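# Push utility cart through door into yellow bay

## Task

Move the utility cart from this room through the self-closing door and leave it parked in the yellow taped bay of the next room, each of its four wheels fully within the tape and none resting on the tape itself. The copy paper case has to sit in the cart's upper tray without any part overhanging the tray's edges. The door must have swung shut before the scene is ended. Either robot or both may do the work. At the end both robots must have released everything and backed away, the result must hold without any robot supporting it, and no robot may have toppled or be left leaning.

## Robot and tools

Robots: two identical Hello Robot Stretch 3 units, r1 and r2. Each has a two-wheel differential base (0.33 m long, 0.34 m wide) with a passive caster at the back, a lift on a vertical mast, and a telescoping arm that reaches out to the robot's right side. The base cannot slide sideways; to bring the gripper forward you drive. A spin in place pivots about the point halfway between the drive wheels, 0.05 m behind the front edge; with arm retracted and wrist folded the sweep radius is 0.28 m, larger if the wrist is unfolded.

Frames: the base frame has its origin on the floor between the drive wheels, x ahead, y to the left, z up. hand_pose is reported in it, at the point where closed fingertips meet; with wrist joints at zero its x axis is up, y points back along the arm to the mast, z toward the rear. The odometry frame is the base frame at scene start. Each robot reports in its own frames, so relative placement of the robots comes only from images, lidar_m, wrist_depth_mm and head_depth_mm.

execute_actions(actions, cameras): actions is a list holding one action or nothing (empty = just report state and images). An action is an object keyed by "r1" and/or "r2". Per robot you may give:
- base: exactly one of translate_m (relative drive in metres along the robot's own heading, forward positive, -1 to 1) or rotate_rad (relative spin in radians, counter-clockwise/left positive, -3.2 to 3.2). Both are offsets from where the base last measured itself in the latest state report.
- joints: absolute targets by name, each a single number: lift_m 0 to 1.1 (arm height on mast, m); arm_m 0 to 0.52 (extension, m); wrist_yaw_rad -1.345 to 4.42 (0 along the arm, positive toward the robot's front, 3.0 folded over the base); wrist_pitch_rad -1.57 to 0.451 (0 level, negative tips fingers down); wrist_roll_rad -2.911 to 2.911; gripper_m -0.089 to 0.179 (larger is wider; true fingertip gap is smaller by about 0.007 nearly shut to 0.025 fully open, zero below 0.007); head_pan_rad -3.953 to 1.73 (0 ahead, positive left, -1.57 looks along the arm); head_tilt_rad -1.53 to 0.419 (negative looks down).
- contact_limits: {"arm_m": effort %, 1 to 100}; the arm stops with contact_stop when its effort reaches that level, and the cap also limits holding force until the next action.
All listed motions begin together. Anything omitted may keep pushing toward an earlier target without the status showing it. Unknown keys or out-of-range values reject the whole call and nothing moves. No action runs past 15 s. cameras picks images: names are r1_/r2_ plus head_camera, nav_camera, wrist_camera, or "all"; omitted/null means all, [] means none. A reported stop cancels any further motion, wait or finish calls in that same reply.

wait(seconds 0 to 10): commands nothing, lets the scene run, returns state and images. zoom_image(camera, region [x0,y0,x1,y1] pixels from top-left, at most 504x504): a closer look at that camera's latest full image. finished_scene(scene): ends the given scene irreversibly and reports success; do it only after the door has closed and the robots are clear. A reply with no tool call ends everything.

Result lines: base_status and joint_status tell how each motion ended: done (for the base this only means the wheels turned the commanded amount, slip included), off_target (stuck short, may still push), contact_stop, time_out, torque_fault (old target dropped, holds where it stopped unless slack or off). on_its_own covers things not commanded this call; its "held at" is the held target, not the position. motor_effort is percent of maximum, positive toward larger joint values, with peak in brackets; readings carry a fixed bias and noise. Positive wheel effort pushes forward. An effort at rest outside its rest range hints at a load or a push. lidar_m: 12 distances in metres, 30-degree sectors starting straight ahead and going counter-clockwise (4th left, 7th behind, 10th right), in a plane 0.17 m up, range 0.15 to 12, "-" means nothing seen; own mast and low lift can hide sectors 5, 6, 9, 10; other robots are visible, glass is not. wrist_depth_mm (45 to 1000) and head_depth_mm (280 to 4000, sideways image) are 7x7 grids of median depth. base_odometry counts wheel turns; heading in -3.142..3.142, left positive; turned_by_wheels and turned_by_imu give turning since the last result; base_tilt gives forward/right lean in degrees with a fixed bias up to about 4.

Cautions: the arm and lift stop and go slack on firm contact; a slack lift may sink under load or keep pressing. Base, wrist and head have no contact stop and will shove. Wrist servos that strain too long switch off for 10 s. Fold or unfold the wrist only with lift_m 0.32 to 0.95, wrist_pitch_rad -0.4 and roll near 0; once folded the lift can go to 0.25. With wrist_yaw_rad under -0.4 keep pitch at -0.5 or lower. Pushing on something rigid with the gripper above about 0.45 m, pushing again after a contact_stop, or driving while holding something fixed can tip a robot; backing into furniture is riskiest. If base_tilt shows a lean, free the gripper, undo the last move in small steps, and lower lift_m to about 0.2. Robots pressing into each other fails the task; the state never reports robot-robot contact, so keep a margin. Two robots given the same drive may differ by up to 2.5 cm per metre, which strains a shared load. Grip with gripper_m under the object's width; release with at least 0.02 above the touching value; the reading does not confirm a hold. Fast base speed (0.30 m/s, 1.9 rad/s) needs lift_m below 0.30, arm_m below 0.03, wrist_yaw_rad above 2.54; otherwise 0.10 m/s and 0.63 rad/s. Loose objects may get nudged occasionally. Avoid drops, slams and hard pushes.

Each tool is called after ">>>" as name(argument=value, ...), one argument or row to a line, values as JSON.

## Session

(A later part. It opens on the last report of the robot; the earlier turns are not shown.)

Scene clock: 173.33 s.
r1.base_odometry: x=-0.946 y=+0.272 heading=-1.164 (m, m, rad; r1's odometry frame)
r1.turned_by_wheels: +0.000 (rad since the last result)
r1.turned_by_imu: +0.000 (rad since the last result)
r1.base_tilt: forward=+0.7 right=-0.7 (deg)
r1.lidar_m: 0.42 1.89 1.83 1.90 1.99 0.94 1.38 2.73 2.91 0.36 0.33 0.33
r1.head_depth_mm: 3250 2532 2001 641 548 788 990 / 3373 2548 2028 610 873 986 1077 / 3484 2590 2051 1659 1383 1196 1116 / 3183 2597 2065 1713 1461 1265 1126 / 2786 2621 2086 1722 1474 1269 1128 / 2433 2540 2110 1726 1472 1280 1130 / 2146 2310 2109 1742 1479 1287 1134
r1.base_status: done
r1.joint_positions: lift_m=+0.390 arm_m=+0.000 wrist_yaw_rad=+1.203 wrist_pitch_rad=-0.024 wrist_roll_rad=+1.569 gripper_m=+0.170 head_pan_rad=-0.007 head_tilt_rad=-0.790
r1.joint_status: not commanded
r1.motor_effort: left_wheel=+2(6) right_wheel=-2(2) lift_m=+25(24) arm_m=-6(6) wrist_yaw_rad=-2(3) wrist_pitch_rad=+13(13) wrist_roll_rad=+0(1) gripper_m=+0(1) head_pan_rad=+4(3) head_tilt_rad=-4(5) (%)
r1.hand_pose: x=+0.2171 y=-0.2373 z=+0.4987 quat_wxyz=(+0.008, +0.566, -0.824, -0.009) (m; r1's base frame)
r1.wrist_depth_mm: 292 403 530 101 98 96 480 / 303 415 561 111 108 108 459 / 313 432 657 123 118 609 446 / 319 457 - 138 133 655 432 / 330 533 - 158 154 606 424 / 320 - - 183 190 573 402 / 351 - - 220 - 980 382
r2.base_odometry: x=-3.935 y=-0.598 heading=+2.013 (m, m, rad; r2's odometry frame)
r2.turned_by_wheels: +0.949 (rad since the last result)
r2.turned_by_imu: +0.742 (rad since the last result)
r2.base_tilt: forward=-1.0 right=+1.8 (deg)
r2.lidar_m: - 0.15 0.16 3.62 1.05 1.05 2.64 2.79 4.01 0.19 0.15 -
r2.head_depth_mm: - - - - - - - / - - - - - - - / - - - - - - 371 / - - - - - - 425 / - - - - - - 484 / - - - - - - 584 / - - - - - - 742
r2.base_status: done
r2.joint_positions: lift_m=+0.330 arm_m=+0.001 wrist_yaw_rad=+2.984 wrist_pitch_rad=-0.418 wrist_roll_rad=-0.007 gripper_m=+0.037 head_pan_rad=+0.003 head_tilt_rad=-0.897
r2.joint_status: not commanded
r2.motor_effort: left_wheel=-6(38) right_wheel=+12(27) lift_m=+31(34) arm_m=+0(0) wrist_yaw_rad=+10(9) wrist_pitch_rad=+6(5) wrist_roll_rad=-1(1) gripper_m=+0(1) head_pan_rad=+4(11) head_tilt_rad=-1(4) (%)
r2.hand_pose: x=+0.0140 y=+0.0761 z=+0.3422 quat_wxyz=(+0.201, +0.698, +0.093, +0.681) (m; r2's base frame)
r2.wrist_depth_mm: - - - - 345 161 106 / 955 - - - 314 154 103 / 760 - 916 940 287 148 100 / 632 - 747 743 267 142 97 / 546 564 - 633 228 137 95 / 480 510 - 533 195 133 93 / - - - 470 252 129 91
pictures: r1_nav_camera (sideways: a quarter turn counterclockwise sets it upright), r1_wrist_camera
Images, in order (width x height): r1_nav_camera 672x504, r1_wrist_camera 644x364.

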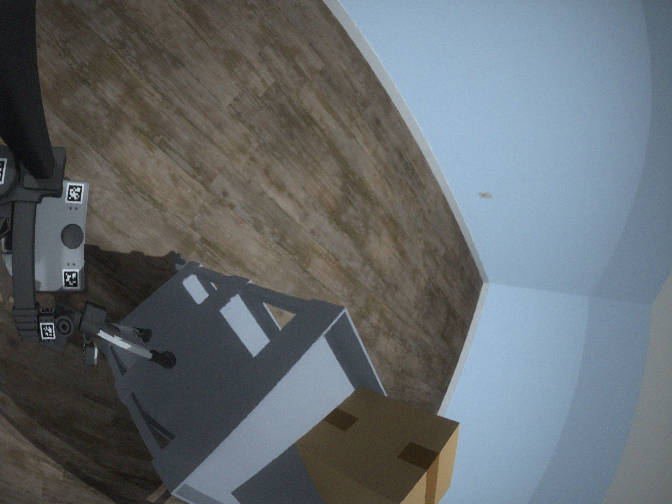

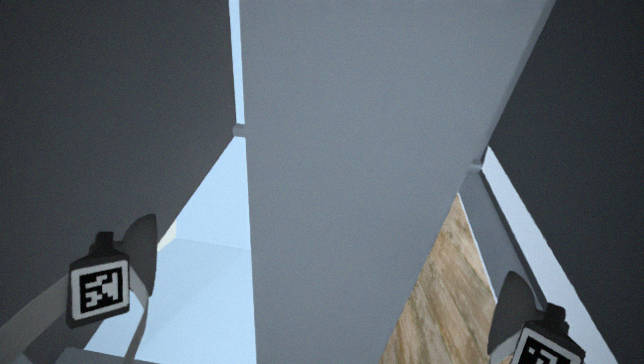

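Go deeper.

>>> execute_actions(
  actions=[
    {"r1":{"base":{"translate_m":0.06},"joints":{"wrist_yaw_rad":1.0,"lift_m":0.385}},"r2":{"base":{"translate_m":0.3}}},
  ],
  cameras=[],
)

>>> execute_actions(
  actions=[
    {"r1":{"joints":{"gripper_m":0.04}}},
  ],
  cameras=[],
)

>>> execute_actions(
  actions=[
    {"r1":{"base":{"translate_m":-0.6},"joints":{"head_pan_rad":1.2,"head_tilt_rad":-1.0}}},
  ],
  cameras=["r1_nav_camera","r1_wrist_camera"],
)

Scene clock: 188.60 s.
r1.base_odometry: x=-0.922 y=+0.217 heading=-1.164 (m, m, rad; r1's odometry frame)
r1.turned_by_wheels: +0.000 (rad since the last result)
r1.turned_by_imu: -0.002 (rad since the last result)
r1.base_tilt: forward=+0.7 right=-0.7 (deg)
r1.lidar_m: 0.37 1.87 1.80 1.87 2.04 0.95 2.25 2.79 2.95 0.32 0.29 0.30
r1.head_depth_mm: 3234 2537 2019 621 518 777 926 / 3335 2547 2028 615 572 809 1029 / 3470 2589 2049 1692 1417 1199 1104 / 3191 2623 2070 1710 1459 1269 1119 / 2740 2665 2059 1709 1456 1274 1126 / 2385 2509 2089 1740 1472 1280 1130 / 2093 2273 2142 1753 1483 1293 1132
r1.base_status: done
r1.joint_positions: lift_m=+0.385 arm_m=+0.000 wrist_yaw_rad=+1.003 wrist_pitch_rad=-0.023 wrist_roll_rad=+1.569 gripper_m=+0.170 head_pan_rad=-0.007 head_tilt_rad=-0.790
r1.joint_status: all done
r1.motor_effort: left_wheel=+2(5) right_wheel=-2(3) lift_m=+25(25) arm_m=-6(6) wrist_yaw_rad=-3(4) wrist_pitch_rad=+13(13) wrist_roll_rad=+0(0) gripper_m=+0(0) head_pan_rad=+3(4) head_tilt_rad=-4(4) (%)
r1.hand_pose: x=+0.1942 y=-0.2828 z=+0.4938 quat_wxyz=(+0.007, +0.481, -0.877, -0.010) (m; r1's base frame)
r1.wrist_depth_mm: 298 384 71 69 67 65 358 / 306 398 76 74 72 70 432 / 314 413 81 79 77 74 443 / 325 452 88 85 82 81 429 / 334 547 95 92 89 522 413 / 325 - 104 100 97 528 401 / 360 - 115 111 106 979 375
r2.base_odometry: x=-4.064 y=-0.328 heading=+2.014 (m, m, rad; r2's odometry frame)
r2.turned_by_wheels: +0.001 (rad since the last result)
r2.turned_by_imu: +0.005 (rad since the last result)
r2.base_tilt: forward=-1.2 right=+1.7 (deg)
r2.lidar_m: - - 0.15 0.19 3.79 1.20 2.85 2.99 2.03 0.26 0.15 -
r2.head_depth_mm: - - - - - - - / - - - - - - - / - - - - - - - / - - - - - - - / - - - - - - - / - - - - - - - / - - - - - - -
r2.base_status: translate_m off_target (by the wheels' count: +0.2998 of +0.3000)
r2.joint_positions: lift_m=+0.330 arm_m=+0.001 wrist_yaw_rad=+3.005 wrist_pitch_rad=-0.419 wrist_roll_rad=-0.007 gripper_m=+0.037 head_pan_rad=+0.018 head_tilt_rad=-0.906
r2.joint_status: not commanded
r2.on_its_own: left_wheel is at rest, and its effort (+50) is outside its rest range (-18 to +18)
r2.motor_effort: left_wheel=+50(100) right_wheel=+5(28) lift_m=+31(31) arm_m=+0(0) wrist_yaw_rad=-4(10) wrist_pitch_rad=+6(6) wrist_roll_rad=-1(1) gripper_m=+2(2) head_pan_rad=-6(12) head_tilt_rad=+3(3) (%)
r2.hand_pose: x=+0.0093 y=+0.0767 z=+0.3421 quat_wxyz=(+0.194, +0.697, +0.100, +0.683) (m; r2's base frame)
r2.wrist_depth_mm: - - - 321 140 90 66 / 985 - - 322 140 90 66 / 779 - 887 316 139 89 66 / 639 667 730 318 139 89 66 / 553 566 - 387 129 89 66 / 482 510 - 350 120 89 66 / - - - 232 151 89 66
pictures: none
No camera images: the call's "cameras" was empty. Leave "cameras" out to get every camera's image.

Scene clock: 190.40 s.
r1.base_odometry: x=-0.922 y=+0.217 heading=-1.164 (m, m, rad; r1's odometry frame)
r1.turned_by_wheels: +0.000 (rad since the last result)
r1.turned_by_imu: +0.000 (rad since the last result)
r1.base_tilt: forward=+0.7 right=-0.7 (deg)
r1.lidar_m: 0.37 1.87 1.80 1.87 2.04 0.96 2.25 2.80 2.94 0.32 0.29 0.30
r1.head_depth_mm: 3243 2541 2012 621 518 775 932 / 3347 2545 2030 613 572 806 1029 / 3456 2595 2051 1690 1416 1195 1107 / 3167 2581 2073 1703 1463 1271 1121 / 2753 2649 2072 1714 1461 1272 1125 / 2392 2541 2091 1729 1471 1278 1132 / 2094 2297 2109 1734 1483 1285 1137
r1.base_status: not commanded
r1.joint_positions: lift_m=+0.385 arm_m=+0.000 wrist_yaw_rad=+1.003 wrist_pitch_rad=-0.023 wrist_roll_rad=+1.569 gripper_m=+0.042 head_pan_rad=-0.007 head_tilt_rad=-0.790
r1.joint_status: all done
r1.motor_effort: left_wheel=+2(2) right_wheel=-2(2) lift_m=+24(25) arm_m=-6(6) wrist_yaw_rad=-2(2) wrist_pitch_rad=+12(13) wrist_roll_rad=+0(0) gripper_m=-40(100) head_pan_rad=+5(3) head_tilt_rad=-4(4) (%)
r1.hand_pose: x=+0.1942 y=-0.2828 z=+0.4938 quat_wxyz=(+0.007, +0.481, -0.877, -0.010) (m; r1's base frame)
r1.wrist_depth_mm: 297 382 71 69 67 66 361 / 307 396 76 74 72 70 427 / 314 413 81 79 77 74 440 / 328 448 88 85 82 81 433 / 334 444 95 92 89 516 415 / 343 - 104 100 97 527 403 / 346 - 115 110 106 - 392
r2.base_odometry: x=-4.064 y=-0.328 heading=+2.014 (m, m, rad; r2's odometry frame)
r2.turned_by_wheels: +0.000 (rad since the last result)
r2.turned_by_imu: +0.000 (rad since the last result)
r2.base_tilt: forward=-1.3 right=+1.8 (deg)
r2.lidar_m: - - 0.15 0.19 3.77 1.20 2.85 3.01 2.03 0.26 0.15 -
r2.head_depth_mm: - - - - - - - / - - - - - - - / - - - - - - - / - - - - - - - / - - - - - - - / - - - - - - - / - - - - - - -
r2.base_status: not commanded
r2.joint_positions: lift_m=+0.330 arm_m=+0.001 wrist_yaw_rad=+3.005 wrist_pitch_rad=-0.419 wrist_roll_rad=-0.007 gripper_m=+0.037 head_pan_rad=+0.018 head_tilt_rad=-0.906
r2.joint_status: not commanded
r2.on_its_own: left_wheel is at rest, and its effort (+50) is outside its rest range (-18 to +18)
r2.motor_effort: left_wheel=+50(50) right_wheel=+6(6) lift_m=+32(31) arm_m=+0(0) wrist_yaw_rad=-3(3) wrist_pitch_rad=+5(6) wrist_roll_rad=-1(1) gripper_m=+2(1) head_pan_rad=-5(5) head_tilt_rad=+2(2) (%)
r2.hand_pose: x=+0.0093 y=+0.0767 z=+0.3421 quat_wxyz=(+0.194, +0.697, +0.100, +0.683) (m; r2's base frame)
r2.wrist_depth_mm: - - - 324 140 90 66 / 962 - - 322 140 90 66 / 787 - 892 321 139 90 66 / 650 676 749 318 139 89 66 / 544 563 - 389 129 89 66 / 490 510 - 346 120 89 66 / - - - 231 151 89 66
pictures: none
No camera images: the call's "cameras" was empty. Leave "cameras" out to get every camera's image.

Scene clock: 197.50 s.
r1.base_odometry: x=-1.160 y=+0.768 heading=-1.164 (m, m, rad; r1's odometry frame)
r1.turned_by_wheels: +0.000 (rad since the last result)
r1.turned_by_imu: -0.003 (rad since the last result)
r1.base_tilt: forward=+0.6 right=-0.7 (deg)
r1.lidar_m: 0.35 2.18 2.10 2.07 0.69 0.75 1.65 2.07 2.65 0.36 0.31 0.31
r1.head_depth_mm: 1967 1872 1630 1440 1294 1180 1079 / 1988 1877 1638 1449 1304 1184 1082 / 2002 1885 1659 1458 1312 1189 1101 / 2041 1890 1658 1475 1318 1206 - / 2090 1911 1669 1473 1325 1217 - / 2081 1916 1680 1485 1325 1236 - / 2115 1937 1692 1492 1344 - -
r1.base_status: done
r1.joint_positions: lift_m=+0.385 arm_m=+0.000 wrist_yaw_rad=+0.993 wrist_pitch_rad=-0.028 wrist_roll_rad=+1.579 gripper_m=+0.054 head_pan_rad=+1.193 head_tilt_rad=-0.989
r1.joint_status: all done
r1.on_its_own: gripper_m is held at +0.053, not at your +0.040, by its stall guard, which is not easing now
r1.motor_effort: left_wheel=+1(8) right_wheel=-4(37) lift_m=+28(28) arm_m=-3(6) wrist_yaw_rad=+6(29) wrist_pitch_rad=+16(16) wrist_roll_rad=-3(3) gripper_m=-23(40) head_pan_rad=+3(38) head_tilt_rad=-5(24) (%)
r1.hand_pose: x=+0.1926 y=-0.2848 z=+0.4924 quat_wxyz=(+0.004, +0.476, -0.879, -0.014) (m; r1's base frame)
r1.wrist_depth_mm: 302 417 111 108 106 850 630 / 311 435 116 112 110 633 434 / 320 445 121 117 115 650 436 / 329 467 127 122 120 655 426 / 336 483 132 128 126 629 411 / 347 445 137 135 132 583 402 / 351 - 146 141 140 516 387
r2.base_odometry: x=-4.064 y=-0.328 heading=+2.014 (m, m, rad; r2's odometry frame)
r2.turned_by_wheels: +0.000 (rad since the last result)
r2.turned_by_imu: +0.001 (rad since the last result)
r2.base_tilt: forward=-1.2 right=+1.8 (deg)
r2.lidar_m: - - 0.15 0.19 3.78 1.21 2.85 3.01 0.63 0.26 0.15 -
r2.head_depth_mm: - - - - - - - / - - - - - - - / - - - - - - - / - - - - - - - / - - - - - - - / - - - - - - - / - - - - - - -
r2.base_status: not commanded
r2.joint_positions: lift_m=+0.330 arm_m=+0.001 wrist_yaw_rad=+3.005 wrist_pitch_rad=-0.419 wrist_roll_rad=-0.007 gripper_m=+0.037 head_pan_rad=+0.018 head_tilt_rad=-0.906
r2.joint_status: not commanded
r2.on_its_own: left_wheel is at rest, and its effort (+50) is outside its rest range (-18 to +18)
r2.motor_effort: left_wheel=+50(50) right_wheel=+5(6) lift_m=+31(31) arm_m=+0(0) wrist_yaw_rad=-2(3) wrist_pitch_rad=+5(6) wrist_roll_rad=-1(1) gripper_m=+2(2) head_pan_rad=-6(7) head_tilt_rad=+2(2) (%)
r2.hand_pose: x=+0.0093 y=+0.0767 z=+0.3421 quat_wxyz=(+0.194, +0.697, +0.100, +0.683) (m; r2's base frame)
r2.wrist_depth_mm: - - - 323 140 90 66 / 970 - - 321 140 90 66 / 757 - 899 320 140 89 66 / 650 666 752 316 140 89 66 / 546 565 - 389 128 89 66 / 486 512 - 346 120 89 66 / - - - 231 151 89 66
pictures: r1_nav_camera (sideways: a quarter turn counterclockwise sets it upright), r1_wrist_camera
Images, in order (width x height): r1_nav_camera 672x504, r1_wrist_camera 644x364.

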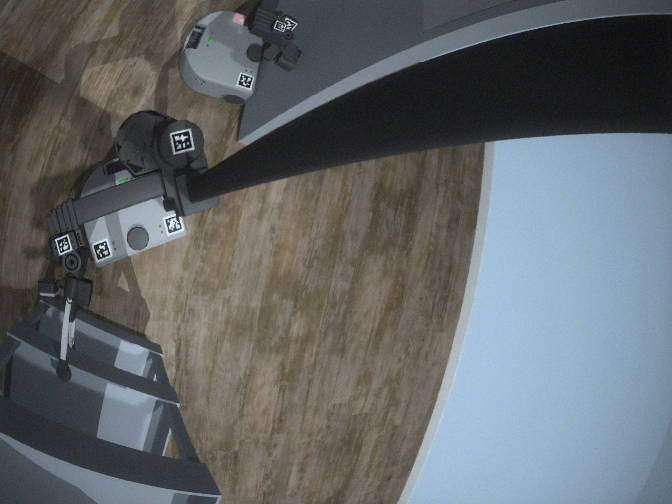

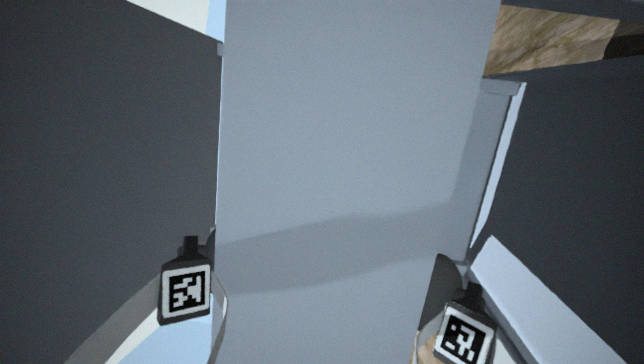

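>>> execute_actions(
  actions=[
    {"r1":{"base":{"translate_m":-0.75}},"r2":{"base":{"translate_m":-0.004}}},
  ],
  cameras=[],
)

>>> execute_actions(
  actions=[
    {"r1":{"base":{"rotate_rad":-0.55},"joints":{"wrist_yaw_rad":1.65,"head_pan_rad":0.3}}},
  ],
  cameras=[],
)

>>> execute_actions(
  actions=[
    {"r1":{"base":{"translate_m":-0.4}}},
  ],
  cameras=["r1_nav_camera"],
)

Scene clock: 215.73 s.
r1.base_odometry: x=-1.457 y=+1.456 heading=-1.164 (m, m, rad; r1's odometry frame)
r1.turned_by_wheels: +0.000 (rad since the last result)
r1.turned_by_imu: -0.004 (rad since the last result)
r1.base_tilt: forward=+0.7 right=-0.7 (deg)
r1.lidar_m: 0.35 0.68 0.55 0.53 0.83 3.73 0.90 1.15 2.27 0.37 0.31 0.31
r1.head_depth_mm: 575 693 901 1433 1296 1177 1080 / 576 695 869 1166 1312 1187 1085 / 579 698 874 848 1180 1192 1098 / 581 700 878 933 1156 1195 - / 582 701 877 823 1144 1219 - / 584 684 760 792 1315 1240 - / 484 557 886 1197 1342 - -
r1.base_status: done
r1.joint_positions: lift_m=+0.385 arm_m=+0.000 wrist_yaw_rad=+1.001 wrist_pitch_rad=-0.028 wrist_roll_rad=+1.579 gripper_m=+0.054 head_pan_rad=+1.193 head_tilt_rad=-0.989
r1.joint_status: not commanded
r1.on_its_own: gripper_m is held at +0.053, not at your +0.040, by its stall guard, which is not easing now
r1.motor_effort: left_wheel=+2(2) right_wheel=-5(25) lift_m=+29(29) arm_m=-3(3) wrist_yaw_rad=+0(6) wrist_pitch_rad=+15(16) wrist_roll_rad=-3(3) gripper_m=-22(23) head_pan_rad=+3(4) head_tilt_rad=-5(5) (%)
r1.hand_pose: x=+0.1937 y=-0.2829 z=+0.4923 quat_wxyz=(+0.004, +0.480, -0.877, -0.015) (m; r1's base frame)
r1.wrist_depth_mm: 301 417 113 110 108 837 597 / 310 430 117 114 112 659 449 / 319 448 122 119 117 646 437 / 330 468 127 123 121 651 423 / 339 482 132 129 128 628 409 / 348 444 137 135 132 578 402 / 354 - 145 141 139 512 388
r2.base_odometry: x=-4.062 y=-0.331 heading=+2.015 (m, m, rad; r2's odometry frame)
r2.turned_by_wheels: +0.001 (rad since the last result)
r2.turned_by_imu: -0.014 (rad since the last result)
r2.base_tilt: forward=-1.2 right=+1.7 (deg)
r2.lidar_m: - - 0.15 0.19 3.82 1.20 0.46 0.62 0.65 0.27 0.15 -
r2.head_depth_mm: - - - - - - - / - - - - - - - / - - - - - - - / - - - - - - - / - - - - - - - / - - - - - - - / - - - - - - -
r2.base_status: done
r2.joint_positions: lift_m=+0.330 arm_m=+0.001 wrist_yaw_rad=+3.005 wrist_pitch_rad=-0.419 wrist_roll_rad=-0.007 gripper_m=+0.037 head_pan_rad=+0.020 head_tilt_rad=-0.907
r2.joint_status: not commanded
r2.on_its_own: left_wheel is at rest, and its effort (+34) is outside its rest range (-18 to +18)
r2.motor_effort: left_wheel=+34(50) right_wheel=+1(9) lift_m=+32(31) arm_m=+0(0) wrist_yaw_rad=-3(3) wrist_pitch_rad=+6(5) wrist_roll_rad=-1(1) gripper_m=+2(2) head_pan_rad=-6(9) head_tilt_rad=+2(3) (%)
r2.hand_pose: x=+0.0093 y=+0.0767 z=+0.3421 quat_wxyz=(+0.194, +0.697, +0.100, +0.683) (m; r2's base frame)
r2.wrist_depth_mm: - - - 316 140 90 67 / 979 - - 314 141 90 67 / 758 - 890 317 140 90 67 / 645 656 725 314 140 90 66 / 557 559 - 380 130 90 67 / 477 504 - 349 120 90 67 / - - - 232 152 90 67
pictures: none
No camera images: the call's "cameras" was empty. Leave "cameras" out to get every camera's image.

Scene clock: 217.57 s.
r1.base_odometry: x=-1.457 y=+1.456 heading=-1.713 (m, m, rad; r1's odometry frame)
r1.turned_by_wheels: -0.550 (rad since the last result)
r1.turned_by_imu: -0.549 (rad since the last result)
r1.base_tilt: forward=+0.7 right=-0.7 (deg)
r1.lidar_m: 0.23 0.27 0.68 0.55 0.56 0.81 3.71 0.90 1.12 2.27 0.26 0.23
r1.head_depth_mm: 444 511 589 548 491 762 1080 / 489 569 614 550 517 1006 1110 / 2205 1851 617 554 807 1142 1118 / 2245 1898 593 557 833 1179 1122 / 2244 1899 1665 602 1312 1198 1124 / 2279 1911 1676 1485 1327 1204 1092 / 2271 1952 1683 1491 1340 1213 979
r1.base_status: done
r1.joint_positions: lift_m=+0.385 arm_m=+0.000 wrist_yaw_rad=+1.689 wrist_pitch_rad=-0.026 wrist_roll_rad=+1.562 gripper_m=+0.057 head_pan_rad=+0.307 head_tilt_rad=-0.989
r1.joint_status: wrist_yaw_rad off_target (ended at +1.689, target +1.650); the others done
r1.on_its_own: gripper_m is held at +0.056, not at your +0.040, by its stall guard, which is not easing now; wrist_yaw_rad is at rest, and its effort (-31) is outside its rest range (-12 to +12)
r1.motor_effort: left_wheel=+6(7) right_wheel=-12(23) lift_m=+29(29) arm_m=+1(6) wrist_yaw_rad=-31(61) wrist_pitch_rad=+14(16) wrist_roll_rad=+3(6) gripper_m=-21(22) head_pan_rad=-2(35) head_tilt_rad=-5(4) (%)
r1.hand_pose: x=+0.2324 y=-0.1148 z=+0.4928 quat_wxyz=(+0.013, +0.748, -0.664, -0.005) (m; r1's base frame)
r1.wrist_depth_mm: 300 410 88 85 83 81 444 / 309 427 95 92 89 88 453 / 318 445 103 99 96 548 439 / 329 462 112 107 104 584 429 / 337 478 123 117 113 619 410 / 352 447 133 130 124 571 402 / 352 - 154 144 140 497 388
r2.base_odometry: x=-4.062 y=-0.331 heading=+2.015 (m, m, rad; r2's odometry frame)
r2.turned_by_wheels: +0.000 (rad since the last result)
r2.turned_by_imu: +0.000 (rad since the last result)
r2.base_tilt: forward=-1.2 right=+1.7 (deg)
r2.lidar_m: - - 0.15 0.19 3.81 1.19 0.41 0.57 0.64 0.27 0.15 -
r2.head_depth_mm: - - - - - - - / - - - - - - - / - - - - - - - / - - - - - - - / - - - - - - - / - - - - - - - / - - - - - - -
r2.base_status: not commanded
r2.joint_positions: lift_m=+0.330 arm_m=+0.001 wrist_yaw_rad=+3.005 wrist_pitch_rad=-0.419 wrist_roll_rad=-0.007 gripper_m=+0.037 head_pan_rad=+0.020 head_tilt_rad=-0.907
r2.joint_status: not commanded
r2.on_its_own: left_wheel is at rest, and its effort (+34) is outside its rest range (-18 to +18)
r2.motor_effort: left_wheel=+34(34) right_wheel=+2(2) lift_m=+31(31) arm_m=+0(1) wrist_yaw_rad=-4(3) wrist_pitch_rad=+6(5) wrist_roll_rad=-1(0) gripper_m=+2(1) head_pan_rad=-6(7) head_tilt_rad=+2(2) (%)
r2.hand_pose: x=+0.0093 y=+0.0767 z=+0.3421 quat_wxyz=(+0.194, +0.697, +0.100, +0.683) (m; r2's base frame)
r2.wrist_depth_mm: - - - 316 140 90 67 / 943 - - 316 140 90 67 / 770 - 870 318 140 90 67 / 646 666 724 315 140 90 67 / 548 567 - 384 130 90 67 / 487 505 - 344 121 90 67 / - - - 229 151 90 67
pictures: none
No camera images: the call's "cameras" was empty. Leave "cameras" out to get every camera's image.

Scene clock: 222.60 s.
r1.base_odometry: x=-1.400 y=+1.852 heading=-1.713 (m, m, rad; r1's odometry frame)
r1.turned_by_wheels: +0.000 (rad since the last result)
r1.turned_by_imu: -0.002 (rad since the last result)
r1.base_tilt: forward=+0.7 right=-0.7 (deg)
r1.lidar_m: 0.25 0.31 0.49 0.49 0.59 3.42 3.32 0.60 0.58 1.47 0.27 0.25
r1.head_depth_mm: 537 581 614 548 490 766 1065 / 2180 1880 616 550 799 1048 1111 / 2232 1886 596 548 840 1157 1117 / 2249 1908 1656 613 1265 1193 1122 / 2244 1908 1672 1473 1302 1197 1127 / 2284 1933 1672 1486 1162 1160 1117 / 2286 1941 1692 1245 765 1162 1100
r1.base_status: done
r1.joint_positions: lift_m=+0.385 arm_m=+0.000 wrist_yaw_rad=+1.554 wrist_pitch_rad=-0.026 wrist_roll_rad=+1.573 gripper_m=+0.057 head_pan_rad=+0.307 head_tilt_rad=-0.989
r1.joint_status: not commanded
r1.on_its_own: wrist_yaw_rad is held at +1.578, not at your +1.650, by its stall guard, which is still easing; gripper_m is held at +0.056, not at your +0.040, by its stall guard, which is not easing now
r1.motor_effort: left_wheel=+0(2) right_wheel=-4(29) lift_m=+29(28) arm_m=+1(1) wrist_yaw_rad=+19(40) wrist_pitch_rad=+14(15) wrist_roll_rad=-1(4) gripper_m=-21(21) head_pan_rad=-3(2) head_tilt_rad=-4(5) (%)
r1.hand_pose: x=+0.2341 y=-0.1492 z=+0.4928 quat_wxyz=(+0.009, +0.701, -0.713, -0.010) (m; r1's base frame)
r1.wrist_depth_mm: 299 407 91 89 87 85 467 / 310 429 98 95 93 93 454 / 320 448 106 102 100 558 442 / 330 467 115 111 107 609 427 / 337 481 125 120 116 635 412 / 350 449 136 132 127 561 403 / 357 - 154 146 142 496 387
r2.base_odometry: x=-4.062 y=-0.331 heading=+2.015 (m, m, rad; r2's odometry frame)
r2.turned_by_wheels: +0.000 (rad since the last result)
r2.turned_by_imu: +0.001 (rad since the last result)
r2.base_tilt: forward=-1.1 right=+1.7 (deg)
r2.lidar_m: - - 0.15 0.19 0.54 0.53 0.44 0.53 4.24 0.27 0.15 -
r2.head_depth_mm: - - - - - - - / - - - - - - - / - - - - - - - / - - - - - - - / - - - - - - - / - - - - - - - / - - - - - - -
r2.base_status: not commanded
r2.joint_positions: lift_m=+0.330 arm_m=+0.001 wrist_yaw_rad=+3.005 wrist_pitch_rad=-0.419 wrist_roll_rad=-0.007 gripper_m=+0.037 head_pan_rad=+0.020 head_tilt_rad=-0.907
r2.joint_status: not commanded
r2.on_its_own: left_wheel is at rest, and its effort (+34) is outside its rest range (-18 to +18)
r2.motor_effort: left_wheel=+34(34) right_wheel=+2(2) lift_m=+31(31) arm_m=+0(0) wrist_yaw_rad=-3(3) wrist_pitch_rad=+5(5) wrist_roll_rad=-1(1) gripper_m=+2(2) head_pan_rad=-6(7) head_tilt_rad=+2(2) (%)
r2.hand_pose: x=+0.0093 y=+0.0767 z=+0.3421 quat_wxyz=(+0.194, +0.697, +0.100, +0.683) (m; r2's base frame)
r2.wrist_depth_mm: - - - 315 140 90 67 / 961 - - 316 140 90 67 / 767 - 872 319 140 90 67 / 607 669 730 315 140 90 67 / 547 559 - 382 130 90 67 / 488 505 - 352 121 90 67 / - - - 232 152 90 67
pictures: r1_nav_camera (sideways: a quarter turn counterclockwise sets it upright)
Images, in order (width x height): r1_nav_camera 672x504.

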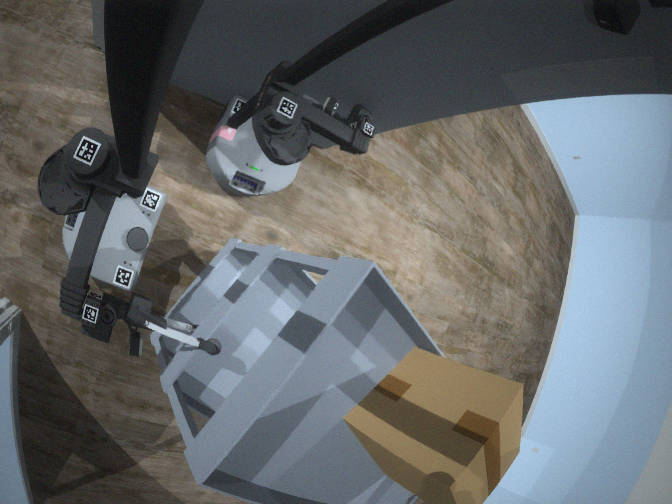

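>>> execute_actions(
  actions=[
    {"r1":{"base":{"rotate_rad":-0.38},"joints":{"wrist_yaw_rad":1.8}}},
  ],
  cameras=[],
)

>>> execute_actions(
  actions=[
    {"r1":{"base":{"translate_m":-0.7},"joints":{"head_pan_rad":-1.6,"head_tilt_rad":-0.9}}},
  ],
  cameras=["r1_nav_camera"],
)

>>> execute_actions(
  actions=[
    {"r1":{"joints":{"head_pan_rad":-2.9,"head_tilt_rad":-0.55}}},
  ],
  cameras=["r1_nav_camera"],
)

Scene clock: 231.33 s.
r1.base_odometry: x=-1.400 y=+1.852 heading=-2.093 (m, m, rad; r1's odometry frame)
r1.turned_by_wheels: -0.380 (rad since the last result)
r1.turned_by_imu: -0.379 (rad since the last result)
r1.base_tilt: forward=+0.7 right=-0.7 (deg)
r1.lidar_m: 0.20 0.21 0.29 0.49 0.59 0.61 3.35 3.32 0.58 0.67 0.27 0.20
r1.head_depth_mm: 378 441 593 548 491 766 1090 / 395 466 569 552 501 778 1116 / 422 505 601 553 512 1048 1119 / 452 549 620 557 521 1149 1124 / 2177 1906 604 560 688 1179 1125 / 2258 1928 1678 525 1300 1178 1111 / 2290 1931 1681 1493 1336 1064 1083
r1.base_status: done
r1.joint_positions: lift_m=+0.385 arm_m=+0.000 wrist_yaw_rad=+1.843 wrist_pitch_rad=-0.026 wrist_roll_rad=+1.564 gripper_m=+0.057 head_pan_rad=+0.307 head_tilt_rad=-0.989
r1.joint_status: wrist_yaw_rad off_target (ended at +1.843, target +1.800)
r1.on_its_own: gripper_m is held at +0.056, not at your +0.040, by its stall guard, which is not easing now; wrist_yaw_rad is at rest, and its effort (-34) is outside its rest range (-12 to +12)
r1.motor_effort: left_wheel=+6(6) right_wheel=-9(21) lift_m=+28(29) arm_m=+1(2) wrist_yaw_rad=-34(61) wrist_pitch_rad=+15(14) wrist_roll_rad=+2(3) gripper_m=-22(21) head_pan_rad=-2(3) head_tilt_rad=-5(5) (%)
r1.hand_pose: x=+0.2247 y=-0.0761 z=+0.4928 quat_wxyz=(+0.013, +0.796, -0.605, -0.005) (m; r1's base frame)
r1.wrist_depth_mm: 299 405 97 94 92 91 609 / 309 428 103 100 97 98 458 / 317 447 110 106 103 583 444 / 328 461 117 114 110 618 427 / 337 484 126 122 119 630 414 / 346 449 134 131 127 571 403 / 358 - 149 142 139 506 391
r2.base_odometry: x=-4.062 y=-0.331 heading=+2.015 (m, m, rad; r2's odometry frame)
r2.turned_by_wheels: +0.000 (rad since the last result)
r2.turned_by_imu: +0.001 (rad since the last result)
r2.base_tilt: forward=-1.0 right=+1.9 (deg)
r2.lidar_m: - - 0.15 0.19 3.81 0.48 0.44 0.56 4.22 0.27 0.15 -
r2.head_depth_mm: - - - - - - - / - - - - - - - / - - - - - - - / - - - - - - - / - - - - - - - / - - - - - - - / - - - - - - -
r2.base_status: not commanded
r2.joint_positions: lift_m=+0.330 arm_m=+0.001 wrist_yaw_rad=+3.005 wrist_pitch_rad=-0.419 wrist_roll_rad=-0.007 gripper_m=+0.037 head_pan_rad=+0.020 head_tilt_rad=-0.907
r2.joint_status: not commanded
r2.on_its_own: left_wheel is at rest, and its effort (+34) is outside its rest range (-18 to +18)
r2.motor_effort: left_wheel=+34(34) right_wheel=+1(1) lift_m=+31(31) arm_m=+0(1) wrist_yaw_rad=-4(3) wrist_pitch_rad=+5(5) wrist_roll_rad=+0(0) gripper_m=+2(1) head_pan_rad=-6(6) head_tilt_rad=+3(2) (%)
r2.hand_pose: x=+0.0093 y=+0.0767 z=+0.3421 quat_wxyz=(+0.194, +0.697, +0.100, +0.683) (m; r2's base frame)
r2.wrist_depth_mm: - - - 316 140 90 67 / 973 - - 316 140 90 67 / 747 - 896 319 140 90 66 / 513 661 732 315 140 90 67 / 532 558 - 380 130 90 66 / 484 507 - 346 121 90 67 / - - - 229 152 90 67
pictures: none
No camera images: the call's "cameras" was empty. Leave "cameras" out to get every camera's image.

Scene clock: 239.43 s.
r1.base_odometry: x=-1.051 y=+2.459 heading=-2.093 (m, m, rad; r1's odometry frame)
r1.turned_by_wheels: +0.000 (rad since the last result)
r1.turned_by_imu: -0.004 (rad since the last result)
r1.base_tilt: forward=+0.7 right=-0.7 (deg)
r1.lidar_m: 0.27 0.81 0.37 0.35 0.86 2.37 2.74 2.70 2.91 2.58 0.26 0.25
r1.head_depth_mm: 2594 2093 1762 1522 1344 1205 1102 / 2624 2109 1771 1538 1351 1220 - / 2540 2124 1790 1546 1361 1253 - / 2500 2151 1797 1552 1368 1230 1070 / 2461 2185 1830 1572 1375 1049 1090 / 2354 2200 1838 1579 533 770 966 / 2246 2199 1848 1412 528 747 701
r1.base_status: done
r1.joint_positions: lift_m=+0.385 arm_m=+0.000 wrist_yaw_rad=+1.578 wrist_pitch_rad=-0.027 wrist_roll_rad=+1.558 gripper_m=+0.057 head_pan_rad=-1.593 head_tilt_rad=-0.902
r1.joint_status: all done
r1.on_its_own: wrist_yaw_rad is held at +1.603, not at your +1.800, by its stall guard, which is still easing; gripper_m is held at +0.056, not at your +0.040, by its stall guard, which is not easing now
r1.motor_effort: left_wheel=+0(3) right_wheel=-5(27) lift_m=+29(29) arm_m=+1(2) wrist_yaw_rad=+20(41) wrist_pitch_rad=+14(15) wrist_roll_rad=+4(5) gripper_m=-21(22) head_pan_rad=-2(35) head_tilt_rad=+1(14) (%)
r1.hand_pose: x=+0.2341 y=-0.1431 z=+0.4928 quat_wxyz=(+0.015, +0.709, -0.705, -0.005) (m; r1's base frame)
r1.wrist_depth_mm: 299 369 68 66 63 61 61 / 308 398 76 73 70 67 411 / 315 446 85 82 78 75 439 / 326 469 98 93 88 88 426 / 337 481 114 107 101 566 413 / 351 - 134 128 118 524 398 / 347 - 184 157 152 451 388
r2.base_odometry: x=-4.062 y=-0.331 heading=+2.015 (m, m, rad; r2's odometry frame)
r2.turned_by_wheels: +0.000 (rad since the last result)
r2.turned_by_imu: +0.001 (rad since the last result)
r2.base_tilt: forward=-1.2 right=+1.8 (deg)
r2.lidar_m: - - 0.15 0.19 0.65 0.67 2.83 2.98 4.22 0.27 0.15 -
r2.head_depth_mm: - - - - - - - / - - - - - - - / - - - - - - - / - - - - - - - / - - - - - - - / - - - - - - - / - - - - - - -
r2.base_status: not commanded
r2.joint_positions: lift_m=+0.330 arm_m=+0.001 wrist_yaw_rad=+3.005 wrist_pitch_rad=-0.419 wrist_roll_rad=-0.007 gripper_m=+0.037 head_pan_rad=+0.020 head_tilt_rad=-0.907
r2.joint_status: not commanded
r2.on_its_own: left_wheel is at rest, and its effort (+34) is outside its rest range (-18 to +18)
r2.motor_effort: left_wheel=+34(34) right_wheel=+2(1) lift_m=+32(31) arm_m=+0(0) wrist_yaw_rad=-2(4) wrist_pitch_rad=+6(6) wrist_roll_rad=-1(1) gripper_m=+2(2) head_pan_rad=-7(6) head_tilt_rad=+2(2) (%)
r2.hand_pose: x=+0.0093 y=+0.0767 z=+0.3421 quat_wxyz=(+0.194, +0.697, +0.100, +0.683) (m; r2's base frame)
r2.wrist_depth_mm: 797 - - 313 140 90 67 / 558 - 894 319 140 90 67 / 610 - 852 314 140 90 67 / 633 660 735 315 140 90 67 / 550 566 - 382 129 90 67 / 486 509 - 350 120 90 67 / - - - 232 152 90 67
pictures: r1_nav_camera (sideways: a quarter turn counterclockwise sets it upright)
Images, in order (width x height): r1_nav_camera 672x504.

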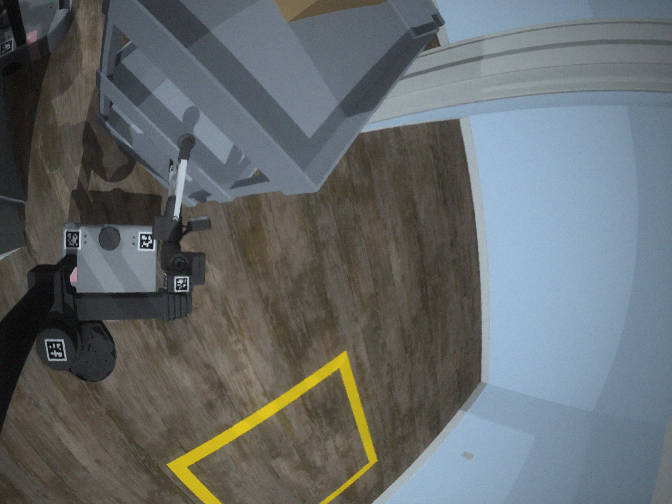

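Scene clock: 240.67 s.
r1.base_odometry: x=-1.051 y=+2.459 heading=-2.093 (m, m, rad; r1's odometry frame)
r1.turned_by_wheels: +0.000 (rad since the last result)
r1.turned_by_imu: +0.000 (rad since the last result)
r1.base_tilt: forward=+0.7 right=-0.7 (deg)
r1.lidar_m: 0.27 0.80 0.37 0.35 0.86 2.38 2.73 2.70 2.91 2.58 0.26 0.25
r1.head_depth_mm: 2413 2670 2860 2169 1704 1399 1191 / 2378 2646 2852 2165 1725 1415 1198 / 2352 2605 2803 2204 1745 1427 1214 / 2314 2561 2807 2239 1751 1427 1215 / 2274 2483 2765 2258 1761 1442 1220 / 2248 2469 2740 2286 1770 1458 1229 / 2189 2420 2700 2311 1787 1469 1235
r1.base_status: not commanded
r1.joint_positions: lift_m=+0.385 arm_m=+0.000 wrist_yaw_rad=+1.566 wrist_pitch_rad=-0.027 wrist_roll_rad=+1.554 gripper_m=+0.057 head_pan_rad=-2.893 head_tilt_rad=-0.557
r1.joint_status: all done
r1.on_its_own: wrist_yaw_rad is held at +1.561, not at your +1.800, by its stall guard, which is not easing now; gripper_m is held at +0.056, not at your +0.040, by its stall guard, which is not easing now
r1.motor_effort: left_wheel=+2(0) right_wheel=-7(7) lift_m=+28(29) arm_m=+1(1) wrist_yaw_rad=-4(20) wrist_pitch_rad=+15(14) wrist_roll_rad=+5(6) gripper_m=-21(21) head_pan_rad=-3(36) head_tilt_rad=+3(27) (%)
r1.hand_pose: x=+0.2341 y=-0.1461 z=+0.4928 quat_wxyz=(+0.016, +0.705, -0.709, -0.004) (m; r1's base frame)
r1.wrist_depth_mm: 298 370 69 66 64 62 61 / 306 402 76 74 71 68 412 / 318 439 86 82 79 75 442 / 326 464 99 93 89 88 429 / 339 479 114 108 102 561 412 / 354 - 133 128 119 523 404 / 357 - 180 156 149 449 389
r2.base_odometry: x=-4.062 y=-0.331 heading=+2.015 (m, m, rad; r2's odometry frame)
r2.turned_by_wheels: +0.000 (rad since the last result)
r2.turned_by_imu: +0.000 (rad since the last result)
r2.base_tilt: forward=-1.2 right=+1.7 (deg)
r2.lidar_m: - - 0.15 0.19 0.65 0.67 2.83 2.98 4.24 0.27 0.15 -
r2.head_depth_mm: - - - - - - - / - - - - - - - / - - - - - - - / - - - - - - - / - - - - - - - / - - - - - - - / - - - - - - -
r2.base_status: not commanded
r2.joint_positions: lift_m=+0.330 arm_m=+0.001 wrist_yaw_rad=+3.005 wrist_pitch_rad=-0.419 wrist_roll_rad=-0.007 gripper_m=+0.037 head_pan_rad=+0.020 head_tilt_rad=-0.907
r2.joint_status: not commanded
r2.on_its_own: left_wheel is at rest, and its effort (+34) is outside its rest range (-18 to +18)
r2.motor_effort: left_wheel=+34(34) right_wheel=+1(1) lift_m=+31(31) arm_m=+0(1) wrist_yaw_rad=-4(3) wrist_pitch_rad=+5(5) wrist_roll_rad=+0(1) gripper_m=+2(2) head_pan_rad=-5(6) head_tilt_rad=+3(2) (%)
r2.hand_pose: x=+0.0093 y=+0.0767 z=+0.3421 quat_wxyz=(+0.194, +0.697, +0.100, +0.683) (m; r2's base frame)
r2.wrist_depth_mm: 803 - - 317 141 90 67 / 575 - 920 314 140 90 67 / 604 - 893 315 140 90 67 / 622 656 738 315 139 90 67 / 549 560 - 380 129 90 67 / 488 509 - 347 121 90 67 / - - - 231 152 90 67
pictures: r1_nav_camera (sideways: a quarter turn counterclockwise sets it upright)
Images, in order (width x height): r1_nav_camera 672x504.

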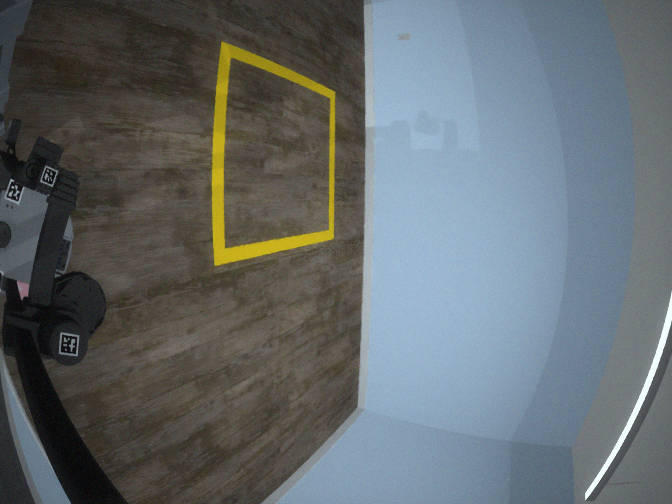

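>>> execute_actions(
  actions=[
    {"r1":{"base":{"translate_m":-0.45},"joints":{"head_pan_rad":-0.3,"head_tilt_rad":-1.0}}},
  ],
  cameras=["r1_nav_camera"],
)

>>> execute_actions(
  actions=[
    {"r1":{"base":{"rotate_rad":0.4}}},
  ],
  cameras=[],
)

>>> execute_actions(
  actions=[
    {"r1":{"base":{"translate_m":-0.5}}},
  ],
  cameras=["r1_nav_camera"],
)

Scene clock: 267.13 s.
r1.base_odometry: x=-0.827 y=+2.849 heading=-2.093 (m, m, rad; r1's odometry frame)
r1.turned_by_wheels: +0.000 (rad since the last result)
r1.turned_by_imu: -0.003 (rad since the last result)
r1.base_tilt: forward=+0.7 right=-0.7 (deg)
r1.lidar_m: 0.23 0.26 0.56 0.86 2.02 2.19 2.31 2.29 2.47 2.76 0.29 0.23
r1.head_depth_mm: 910 672 618 547 810 1184 1108 / 788 711 620 549 827 1171 - / 782 713 626 554 807 1156 1121 / 423 508 606 556 796 1150 1119 / 425 513 611 560 797 1085 1110 / 430 520 615 564 529 1197 1101 / 435 528 615 554 530 1198 1107
r1.base_status: done
r1.joint_positions: lift_m=+0.385 arm_m=+0.000 wrist_yaw_rad=+1.422 wrist_pitch_rad=-0.029 wrist_roll_rad=+1.585 gripper_m=+0.057 head_pan_rad=-0.307 head_tilt_rad=-0.988
r1.joint_status: all done
r1.on_its_own: wrist_yaw_rad is held at +1.442, not at your +1.800, by its stall guard, which is not easing now; gripper_m is held at +0.056, not at your +0.040, by its stall guard, which is not easing now; wrist_yaw_rad is at rest, and its effort (+17) is outside its rest range (-12 to +12)
r1.motor_effort: left_wheel=+1(4) right_wheel=-5(27) lift_m=+29(28) arm_m=-1(1) wrist_yaw_rad=+17(40) wrist_pitch_rad=+16(16) wrist_roll_rad=-5(5) gripper_m=-21(21) head_pan_rad=+4(36) head_tilt_rad=-5(32) (%)
r1.hand_pose: x=+0.2312 y=-0.1829 z=+0.4921 quat_wxyz=(+0.005, +0.652, -0.758, -0.016) (m; r1's base frame)
r1.wrist_depth_mm: 308 839 809 125 123 140 134 / 309 432 602 127 126 801 636 / 319 445 131 130 128 669 418 / 327 460 134 132 130 649 426 / 340 483 136 134 133 623 411 / 346 446 138 136 135 571 401 / 355 - 141 139 138 527 391
r2.base_odometry: x=-4.062 y=-0.331 heading=+2.015 (m, m, rad; r2's odometry frame)
r2.turned_by_wheels: +0.000 (rad since the last result)
r2.turned_by_imu: +0.001 (rad since the last result)
r2.base_tilt: forward=-1.2 right=+1.8 (deg)
r2.lidar_m: - - 0.15 0.19 0.76 1.20 2.84 2.98 4.21 0.27 0.15 -
r2.head_depth_mm: - - - - - - - / - - - - - - - / - - - - - - - / - - - - - - - / - - - - - - - / - - - - - - - / - - - - - - -
r2.base_status: not commanded
r2.joint_positions: lift_m=+0.330 arm_m=+0.001 wrist_yaw_rad=+3.005 wrist_pitch_rad=-0.419 wrist_roll_rad=-0.007 gripper_m=+0.037 head_pan_rad=+0.020 head_tilt_rad=-0.907
r2.joint_status: not commanded
r2.on_its_own: left_wheel is at rest, and its effort (+34) is outside its rest range (-18 to +18)
r2.motor_effort: left_wheel=+34(34) right_wheel=+2(2) lift_m=+31(31) arm_m=+0(0) wrist_yaw_rad=-3(2) wrist_pitch_rad=+6(5) wrist_roll_rad=-1(0) gripper_m=+2(2) head_pan_rad=-6(7) head_tilt_rad=+3(2) (%)
r2.hand_pose: x=+0.0093 y=+0.0767 z=+0.3421 quat_wxyz=(+0.194, +0.697, +0.100, +0.683) (m; r2's base frame)
r2.wrist_depth_mm: 886 - - 315 140 91 67 / 606 - - 317 140 90 67 / 704 - 926 315 140 90 67 / 636 665 737 314 140 90 67 / 553 557 - 384 129 90 67 / 479 505 - 351 120 90 66 / - - - 232 151 90 67
pictures: r1_nav_camera (sideways: a quarter turn counterclockwise sets it upright)
Images, in order (width x height): r1_nav_camera 672x504.

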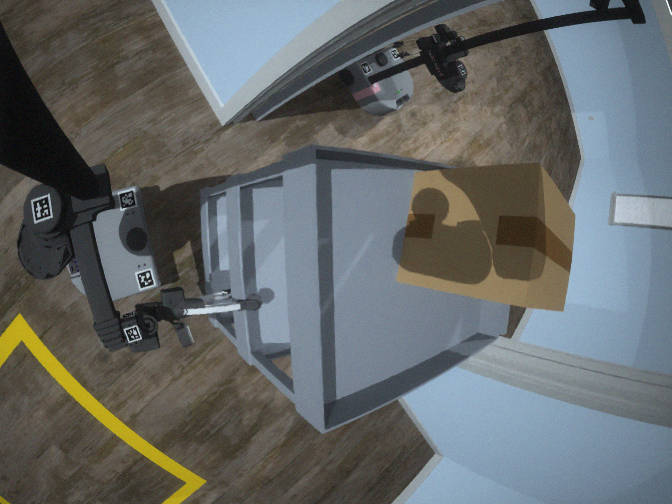

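Scene clock: 268.73 s.
r1.base_odometry: x=-0.827 y=+2.849 heading=-1.693 (m, m, rad; r1's odometry frame)
r1.turned_by_wheels: +0.400 (rad since the last result)
r1.turned_by_imu: +0.382 (rad since the last result)
r1.base_tilt: forward=+0.7 right=-0.8 (deg)
r1.lidar_m: 0.30 0.54 0.74 1.92 2.08 2.38 2.28 2.35 2.85 2.25 0.27 0.27
r1.head_depth_mm: 444 580 617 546 789 944 1110 / 465 547 612 552 811 1059 - / 501 600 625 552 839 1157 1122 / 546 661 630 566 862 1189 1124 / 2239 1901 621 587 1014 1203 1110 / 2283 1886 603 680 1296 1205 1102 / 2323 1371 1494 949 1104 1208 1109
r1.base_status: done
r1.joint_positions: lift_m=+0.385 arm_m=+0.000 wrist_yaw_rad=+1.433 wrist_pitch_rad=-0.026 wrist_roll_rad=+1.542 gripper_m=+0.057 head_pan_rad=-0.307 head_tilt_rad=-0.988
r1.joint_status: not commanded
r1.on_its_own: wrist_yaw_rad is held at +1.442, not at your +1.800, by its stall guard, which is not easing now; gripper_m is held at +0.056, not at your +0.040, by its stall guard, which is not easing now; right_wheel is at rest, and its effort (+19) is outside its rest range (-18 to +18)
r1.motor_effort: left_wheel=+0(7) right_wheel=+19(38) lift_m=+29(29) arm_m=+0(1) wrist_yaw_rad=+8(52) wrist_pitch_rad=+14(16) wrist_roll_rad=+10(11) gripper_m=-20(21) head_pan_rad=+2(4) head_tilt_rad=-5(5) (%)
r1.hand_pose: x=+0.2317 y=-0.1802 z=+0.4929 quat_wxyz=(+0.020, +0.657, -0.754, -0.001) (m; r1's base frame)
r1.wrist_depth_mm: 296 376 68 66 63 61 60 / 303 403 76 72 70 67 397 / 315 440 85 81 77 74 443 / 328 466 97 92 87 85 429 / 340 482 112 105 99 542 414 / 356 913 131 123 115 528 395 / 353 626 171 150 141 457 386
r2.base_odometry: x=-4.062 y=-0.331 heading=+2.015 (m, m, rad; r2's odometry frame)
r2.turned_by_wheels: +0.000 (rad since the last result)
r2.turned_by_imu: +0.000 (rad since the last result)
r2.base_tilt: forward=-1.2 right=+1.8 (deg)
r2.lidar_m: - - 0.15 0.19 0.70 1.19 2.84 2.98 4.23 0.27 0.15 -
r2.head_depth_mm: - - - - - - - / - - - - - - - / - - - - - - - / - - - - - - - / - - - - - - - / - - - - - - - / - - - - - - -
r2.base_status: not commanded
r2.joint_positions: lift_m=+0.330 arm_m=+0.001 wrist_yaw_rad=+3.005 wrist_pitch_rad=-0.419 wrist_roll_rad=-0.007 gripper_m=+0.037 head_pan_rad=+0.020 head_tilt_rad=-0.907
r2.joint_status: not commanded
r2.on_its_own: left_wheel is at rest, and its effort (+34) is outside its rest range (-18 to +18)
r2.motor_effort: left_wheel=+34(34) right_wheel=+1(1) lift_m=+31(31) arm_m=+0(0) wrist_yaw_rad=-3(4) wrist_pitch_rad=+5(6) wrist_roll_rad=-1(1) gripper_m=+2(2) head_pan_rad=-6(6) head_tilt_rad=+2(2) (%)
r2.hand_pose: x=+0.0093 y=+0.0767 z=+0.3421 quat_wxyz=(+0.194, +0.697, +0.100, +0.683) (m; r2's base frame)
r2.wrist_depth_mm: 850 - - 316 140 90 67 / 618 - - 315 140 90 67 / 773 - 897 316 140 90 67 / 650 659 745 315 140 90 67 / 558 554 - 384 129 90 67 / 484 497 - 353 120 90 67 / - - - 230 151 90 67
pictures: none
No camera images: the call's "cameras" was empty. Leave "cameras" out to get every camera's image.

Scene clock: 274.83 s.
r1.base_odometry: x=-0.766 y=+3.346 heading=-1.693 (m, m, rad; r1's odometry frame)
r1.turned_by_wheels: +0.000 (rad since the last result)
r1.turned_by_imu: -0.003 (rad since the last result)
r1.base_tilt: forward=+0.7 right=-0.7 (deg)
r1.lidar_m: 0.22 0.23 1.43 2.01 2.07 1.86 1.78 1.84 2.47 2.74 0.29 0.22
r1.head_depth_mm: 2046 1469 592 547 811 1181 1107 / 2194 682 621 552 816 1184 - / 784 717 626 554 740 1154 1116 / 786 709 619 557 523 1083 1118 / 412 491 599 559 519 1056 1110 / 401 483 603 562 513 1160 1104 / 401 482 607 566 508 1199 1105
r1.base_status: done
r1.joint_positions: lift_m=+0.385 arm_m=+0.000 wrist_yaw_rad=+1.575 wrist_pitch_rad=-0.029 wrist_roll_rad=+1.573 gripper_m=+0.057 head_pan_rad=-0.307 head_tilt_rad=-0.988
r1.joint_status: not commanded
r1.on_its_own: wrist_yaw_rad is held at +1.551, not at your +1.800, by its stall guard, which is still easing; gripper_m is held at +0.056, not at your +0.040, by its stall guard, which is not easing now
r1.motor_effort: left_wheel=+3(4) right_wheel=-8(29) lift_m=+29(29) arm_m=-1(0) wrist_yaw_rad=-20(31) wrist_pitch_rad=+16(16) wrist_roll_rad=-1(10) gripper_m=-20(21) head_pan_rad=+5(3) head_tilt_rad=-5(5) (%)
r1.hand_pose: x=+0.2341 y=-0.1440 z=+0.4922 quat_wxyz=(+0.010, +0.708, -0.706, -0.011) (m; r1's base frame)
r1.wrist_depth_mm: 301 - - 118 116 141 137 / 310 428 570 121 119 937 591 / 323 448 127 125 122 692 437 / 328 473 131 128 126 646 424 / 341 482 134 131 131 621 413 / 349 448 137 136 134 568 401 / 356 - 143 140 138 514 386
r2.base_odometry: x=-4.062 y=-0.331 heading=+2.015 (m, m, rad; r2's odometry frame)
r2.turned_by_wheels: +0.000 (rad since the last result)
r2.turned_by_imu: +0.001 (rad since the last result)
r2.base_tilt: forward=-1.1 right=+1.8 (deg)
r2.lidar_m: - - 0.15 0.19 1.09 1.20 2.84 2.99 4.24 0.27 0.15 -
r2.head_depth_mm: - - - - - - - / - - - - - - - / - - - - - - - / - - - - - - - / - - - - - - - / - - - - - - - / - - - - - - -
r2.base_status: not commanded
r2.joint_positions: lift_m=+0.330 arm_m=+0.001 wrist_yaw_rad=+3.005 wrist_pitch_rad=-0.419 wrist_roll_rad=-0.007 gripper_m=+0.037 head_pan_rad=+0.020 head_tilt_rad=-0.907
r2.joint_status: not commanded
r2.on_its_own: left_wheel is at rest, and its effort (+35) is outside its rest range (-18 to +18)
r2.motor_effort: left_wheel=+35(34) right_wheel=+1(1) lift_m=+31(31) arm_m=+0(0) wrist_yaw_rad=-3(3) wrist_pitch_rad=+5(5) wrist_roll_rad=-1(1) gripper_m=+2(2) head_pan_rad=-7(6) head_tilt_rad=+3(2) (%)
r2.hand_pose: x=+0.0093 y=+0.0767 z=+0.3421 quat_wxyz=(+0.194, +0.697, +0.100, +0.683) (m; r2's base frame)
r2.wrist_depth_mm: - - 963 317 140 90 67 / 956 - - 319 141 90 67 / 773 - 900 316 139 90 67 / 639 664 735 314 140 90 67 / 560 563 - 387 129 90 67 / 481 502 - 348 121 90 67 / - - - 233 152 90 67
pictures: r1_nav_camera (sideways: a quarter turn counterclockwise sets it upright)
Images, in order (width x height): r1_nav_camera 672x504.

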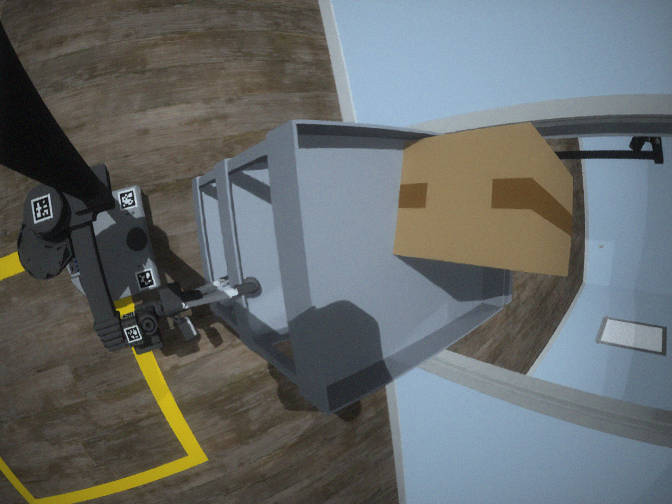

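>>> execute_actions(
  actions=[
    {"r1":{"base":{"translate_m":-0.6},"joints":{"arm_m":0.5,"head_pan_rad":-1.2,"head_tilt_rad":-1.2}},"r2":{"base":{"translate_m":-1.0}}},
  ],
  cameras=["r1_nav_camera"],
)

Scene clock: 291.47 s.
r1.base_odometry: x=-0.694 y=+3.941 heading=-1.692 (m, m, rad; r1's odometry frame)
r1.turned_by_wheels: +0.000 (rad since the last result)
r1.turned_by_imu: +0.024 (rad since the last result)
r1.base_tilt: forward=+0.8 right=-0.7 (deg)
r1.lidar_m: 0.53 1.69 2.07 2.01 1.67 1.23 1.19 1.24 1.70 0.37 0.36 0.38
r1.head_depth_mm: 1645 1535 1421 1313 1225 1158 - / 1654 1553 1411 1317 1255 - - / 1594 543 897 1307 1259 - - / 625 576 891 1173 1253 1190 1107 / 628 580 883 1166 1255 1179 1114 / 632 582 886 1099 1258 1184 1119 / 570 572 879 1085 1265 1188 1118
r1.base_status: done
r1.joint_positions: lift_m=+0.385 arm_m=+0.500 wrist_yaw_rad=+1.640 wrist_pitch_rad=-0.023 wrist_roll_rad=+1.585 gripper_m=+0.057 head_pan_rad=-1.194 head_tilt_rad=-1.187
r1.joint_status: all done
r1.on_its_own: wrist_yaw_rad is held at +1.632, not at your +1.800, by its stall guard, which is not easing now; gripper_m is held at +0.056, not at your +0.040, by its stall guard, which is not easing now
r1.motor_effort: left_wheel=+4(26) right_wheel=-8(50) lift_m=+29(29) arm_m=+3(25) wrist_yaw_rad=-6(90) wrist_pitch_rad=+13(16) wrist_roll_rad=-6(10) gripper_m=-20(20) head_pan_rad=-1(37) head_tilt_rad=-6(22) (%)
r1.hand_pose: x=+0.2336 y=-0.6272 z=+0.4936 quat_wxyz=(+0.004, +0.731, -0.682, -0.013) (m; r1's base frame)
r1.wrist_depth_mm: 200 195 194 184 187 929 649 / 327 - - 173 175 187 185 / 318 - - 162 164 - 628 / 326 461 711 153 157 974 387 / 337 479 146 145 149 588 411 / 344 439 137 137 137 601 400 / 349 570 131 131 132 529 391
r2.base_odometry: x=-3.633 y=-1.234 heading=+2.015 (m, m, rad; r2's odometry frame)
r2.turned_by_wheels: +0.000 (rad since the last result)
r2.turned_by_imu: -0.051 (rad since the last result)
r2.base_tilt: forward=-1.1 right=+1.8 (deg)
r2.lidar_m: 2.79 1.01 0.74 0.70 0.74 1.01 1.84 1.90 2.60 5.05 4.15 3.01
r2.head_depth_mm: 2615 2480 2000 1668 1438 1250 1110 / 2598 2477 1976 1660 1426 1246 1099 / 2611 2446 1970 1642 1399 1236 1107 / 2595 2440 1957 1628 1401 1232 1089 / 2625 2384 1907 1621 1398 1220 1086 / 2600 2360 1907 1604 1373 1213 1081 / 2149 2177 1898 1604 1384 1212 1079
r2.base_status: done
r2.joint_positions: lift_m=+0.330 arm_m=+0.001 wrist_yaw_rad=+3.002 wrist_pitch_rad=-0.417 wrist_roll_rad=-0.007 gripper_m=+0.037 head_pan_rad=+0.015 head_tilt_rad=-0.898
r2.joint_status: not commanded
r2.motor_effort: left_wheel=-1(53) right_wheel=+1(24) lift_m=+31(31) arm_m=+1(0) wrist_yaw_rad=-2(9) wrist_pitch_rad=+5(6) wrist_roll_rad=-1(0) gripper_m=+0(4) head_pan_rad=-3(17) head_tilt_rad=+0(3) (%)
r2.hand_pose: x=+0.0100 y=+0.0769 z=+0.3426 quat_wxyz=(+0.194, +0.698, +0.099, +0.683) (m; r2's base frame)
r2.wrist_depth_mm: 623 - 667 715 719 760 771 / 708 - 741 764 796 831 865 / 748 - 800 849 908 930 985 / 656 655 743 775 822 863 936 / 560 572 - 636 666 716 726 / 486 501 - 532 575 598 614 / - - - 478 492 515 534
pictures: r1_nav_camera (sideways: a quarter turn counterclockwise sets it upright)
Images, in order (width x height): r1_nav_camera 672x504.

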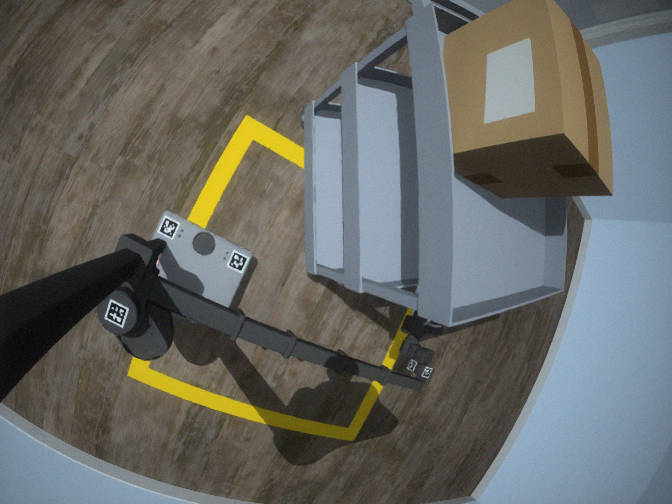

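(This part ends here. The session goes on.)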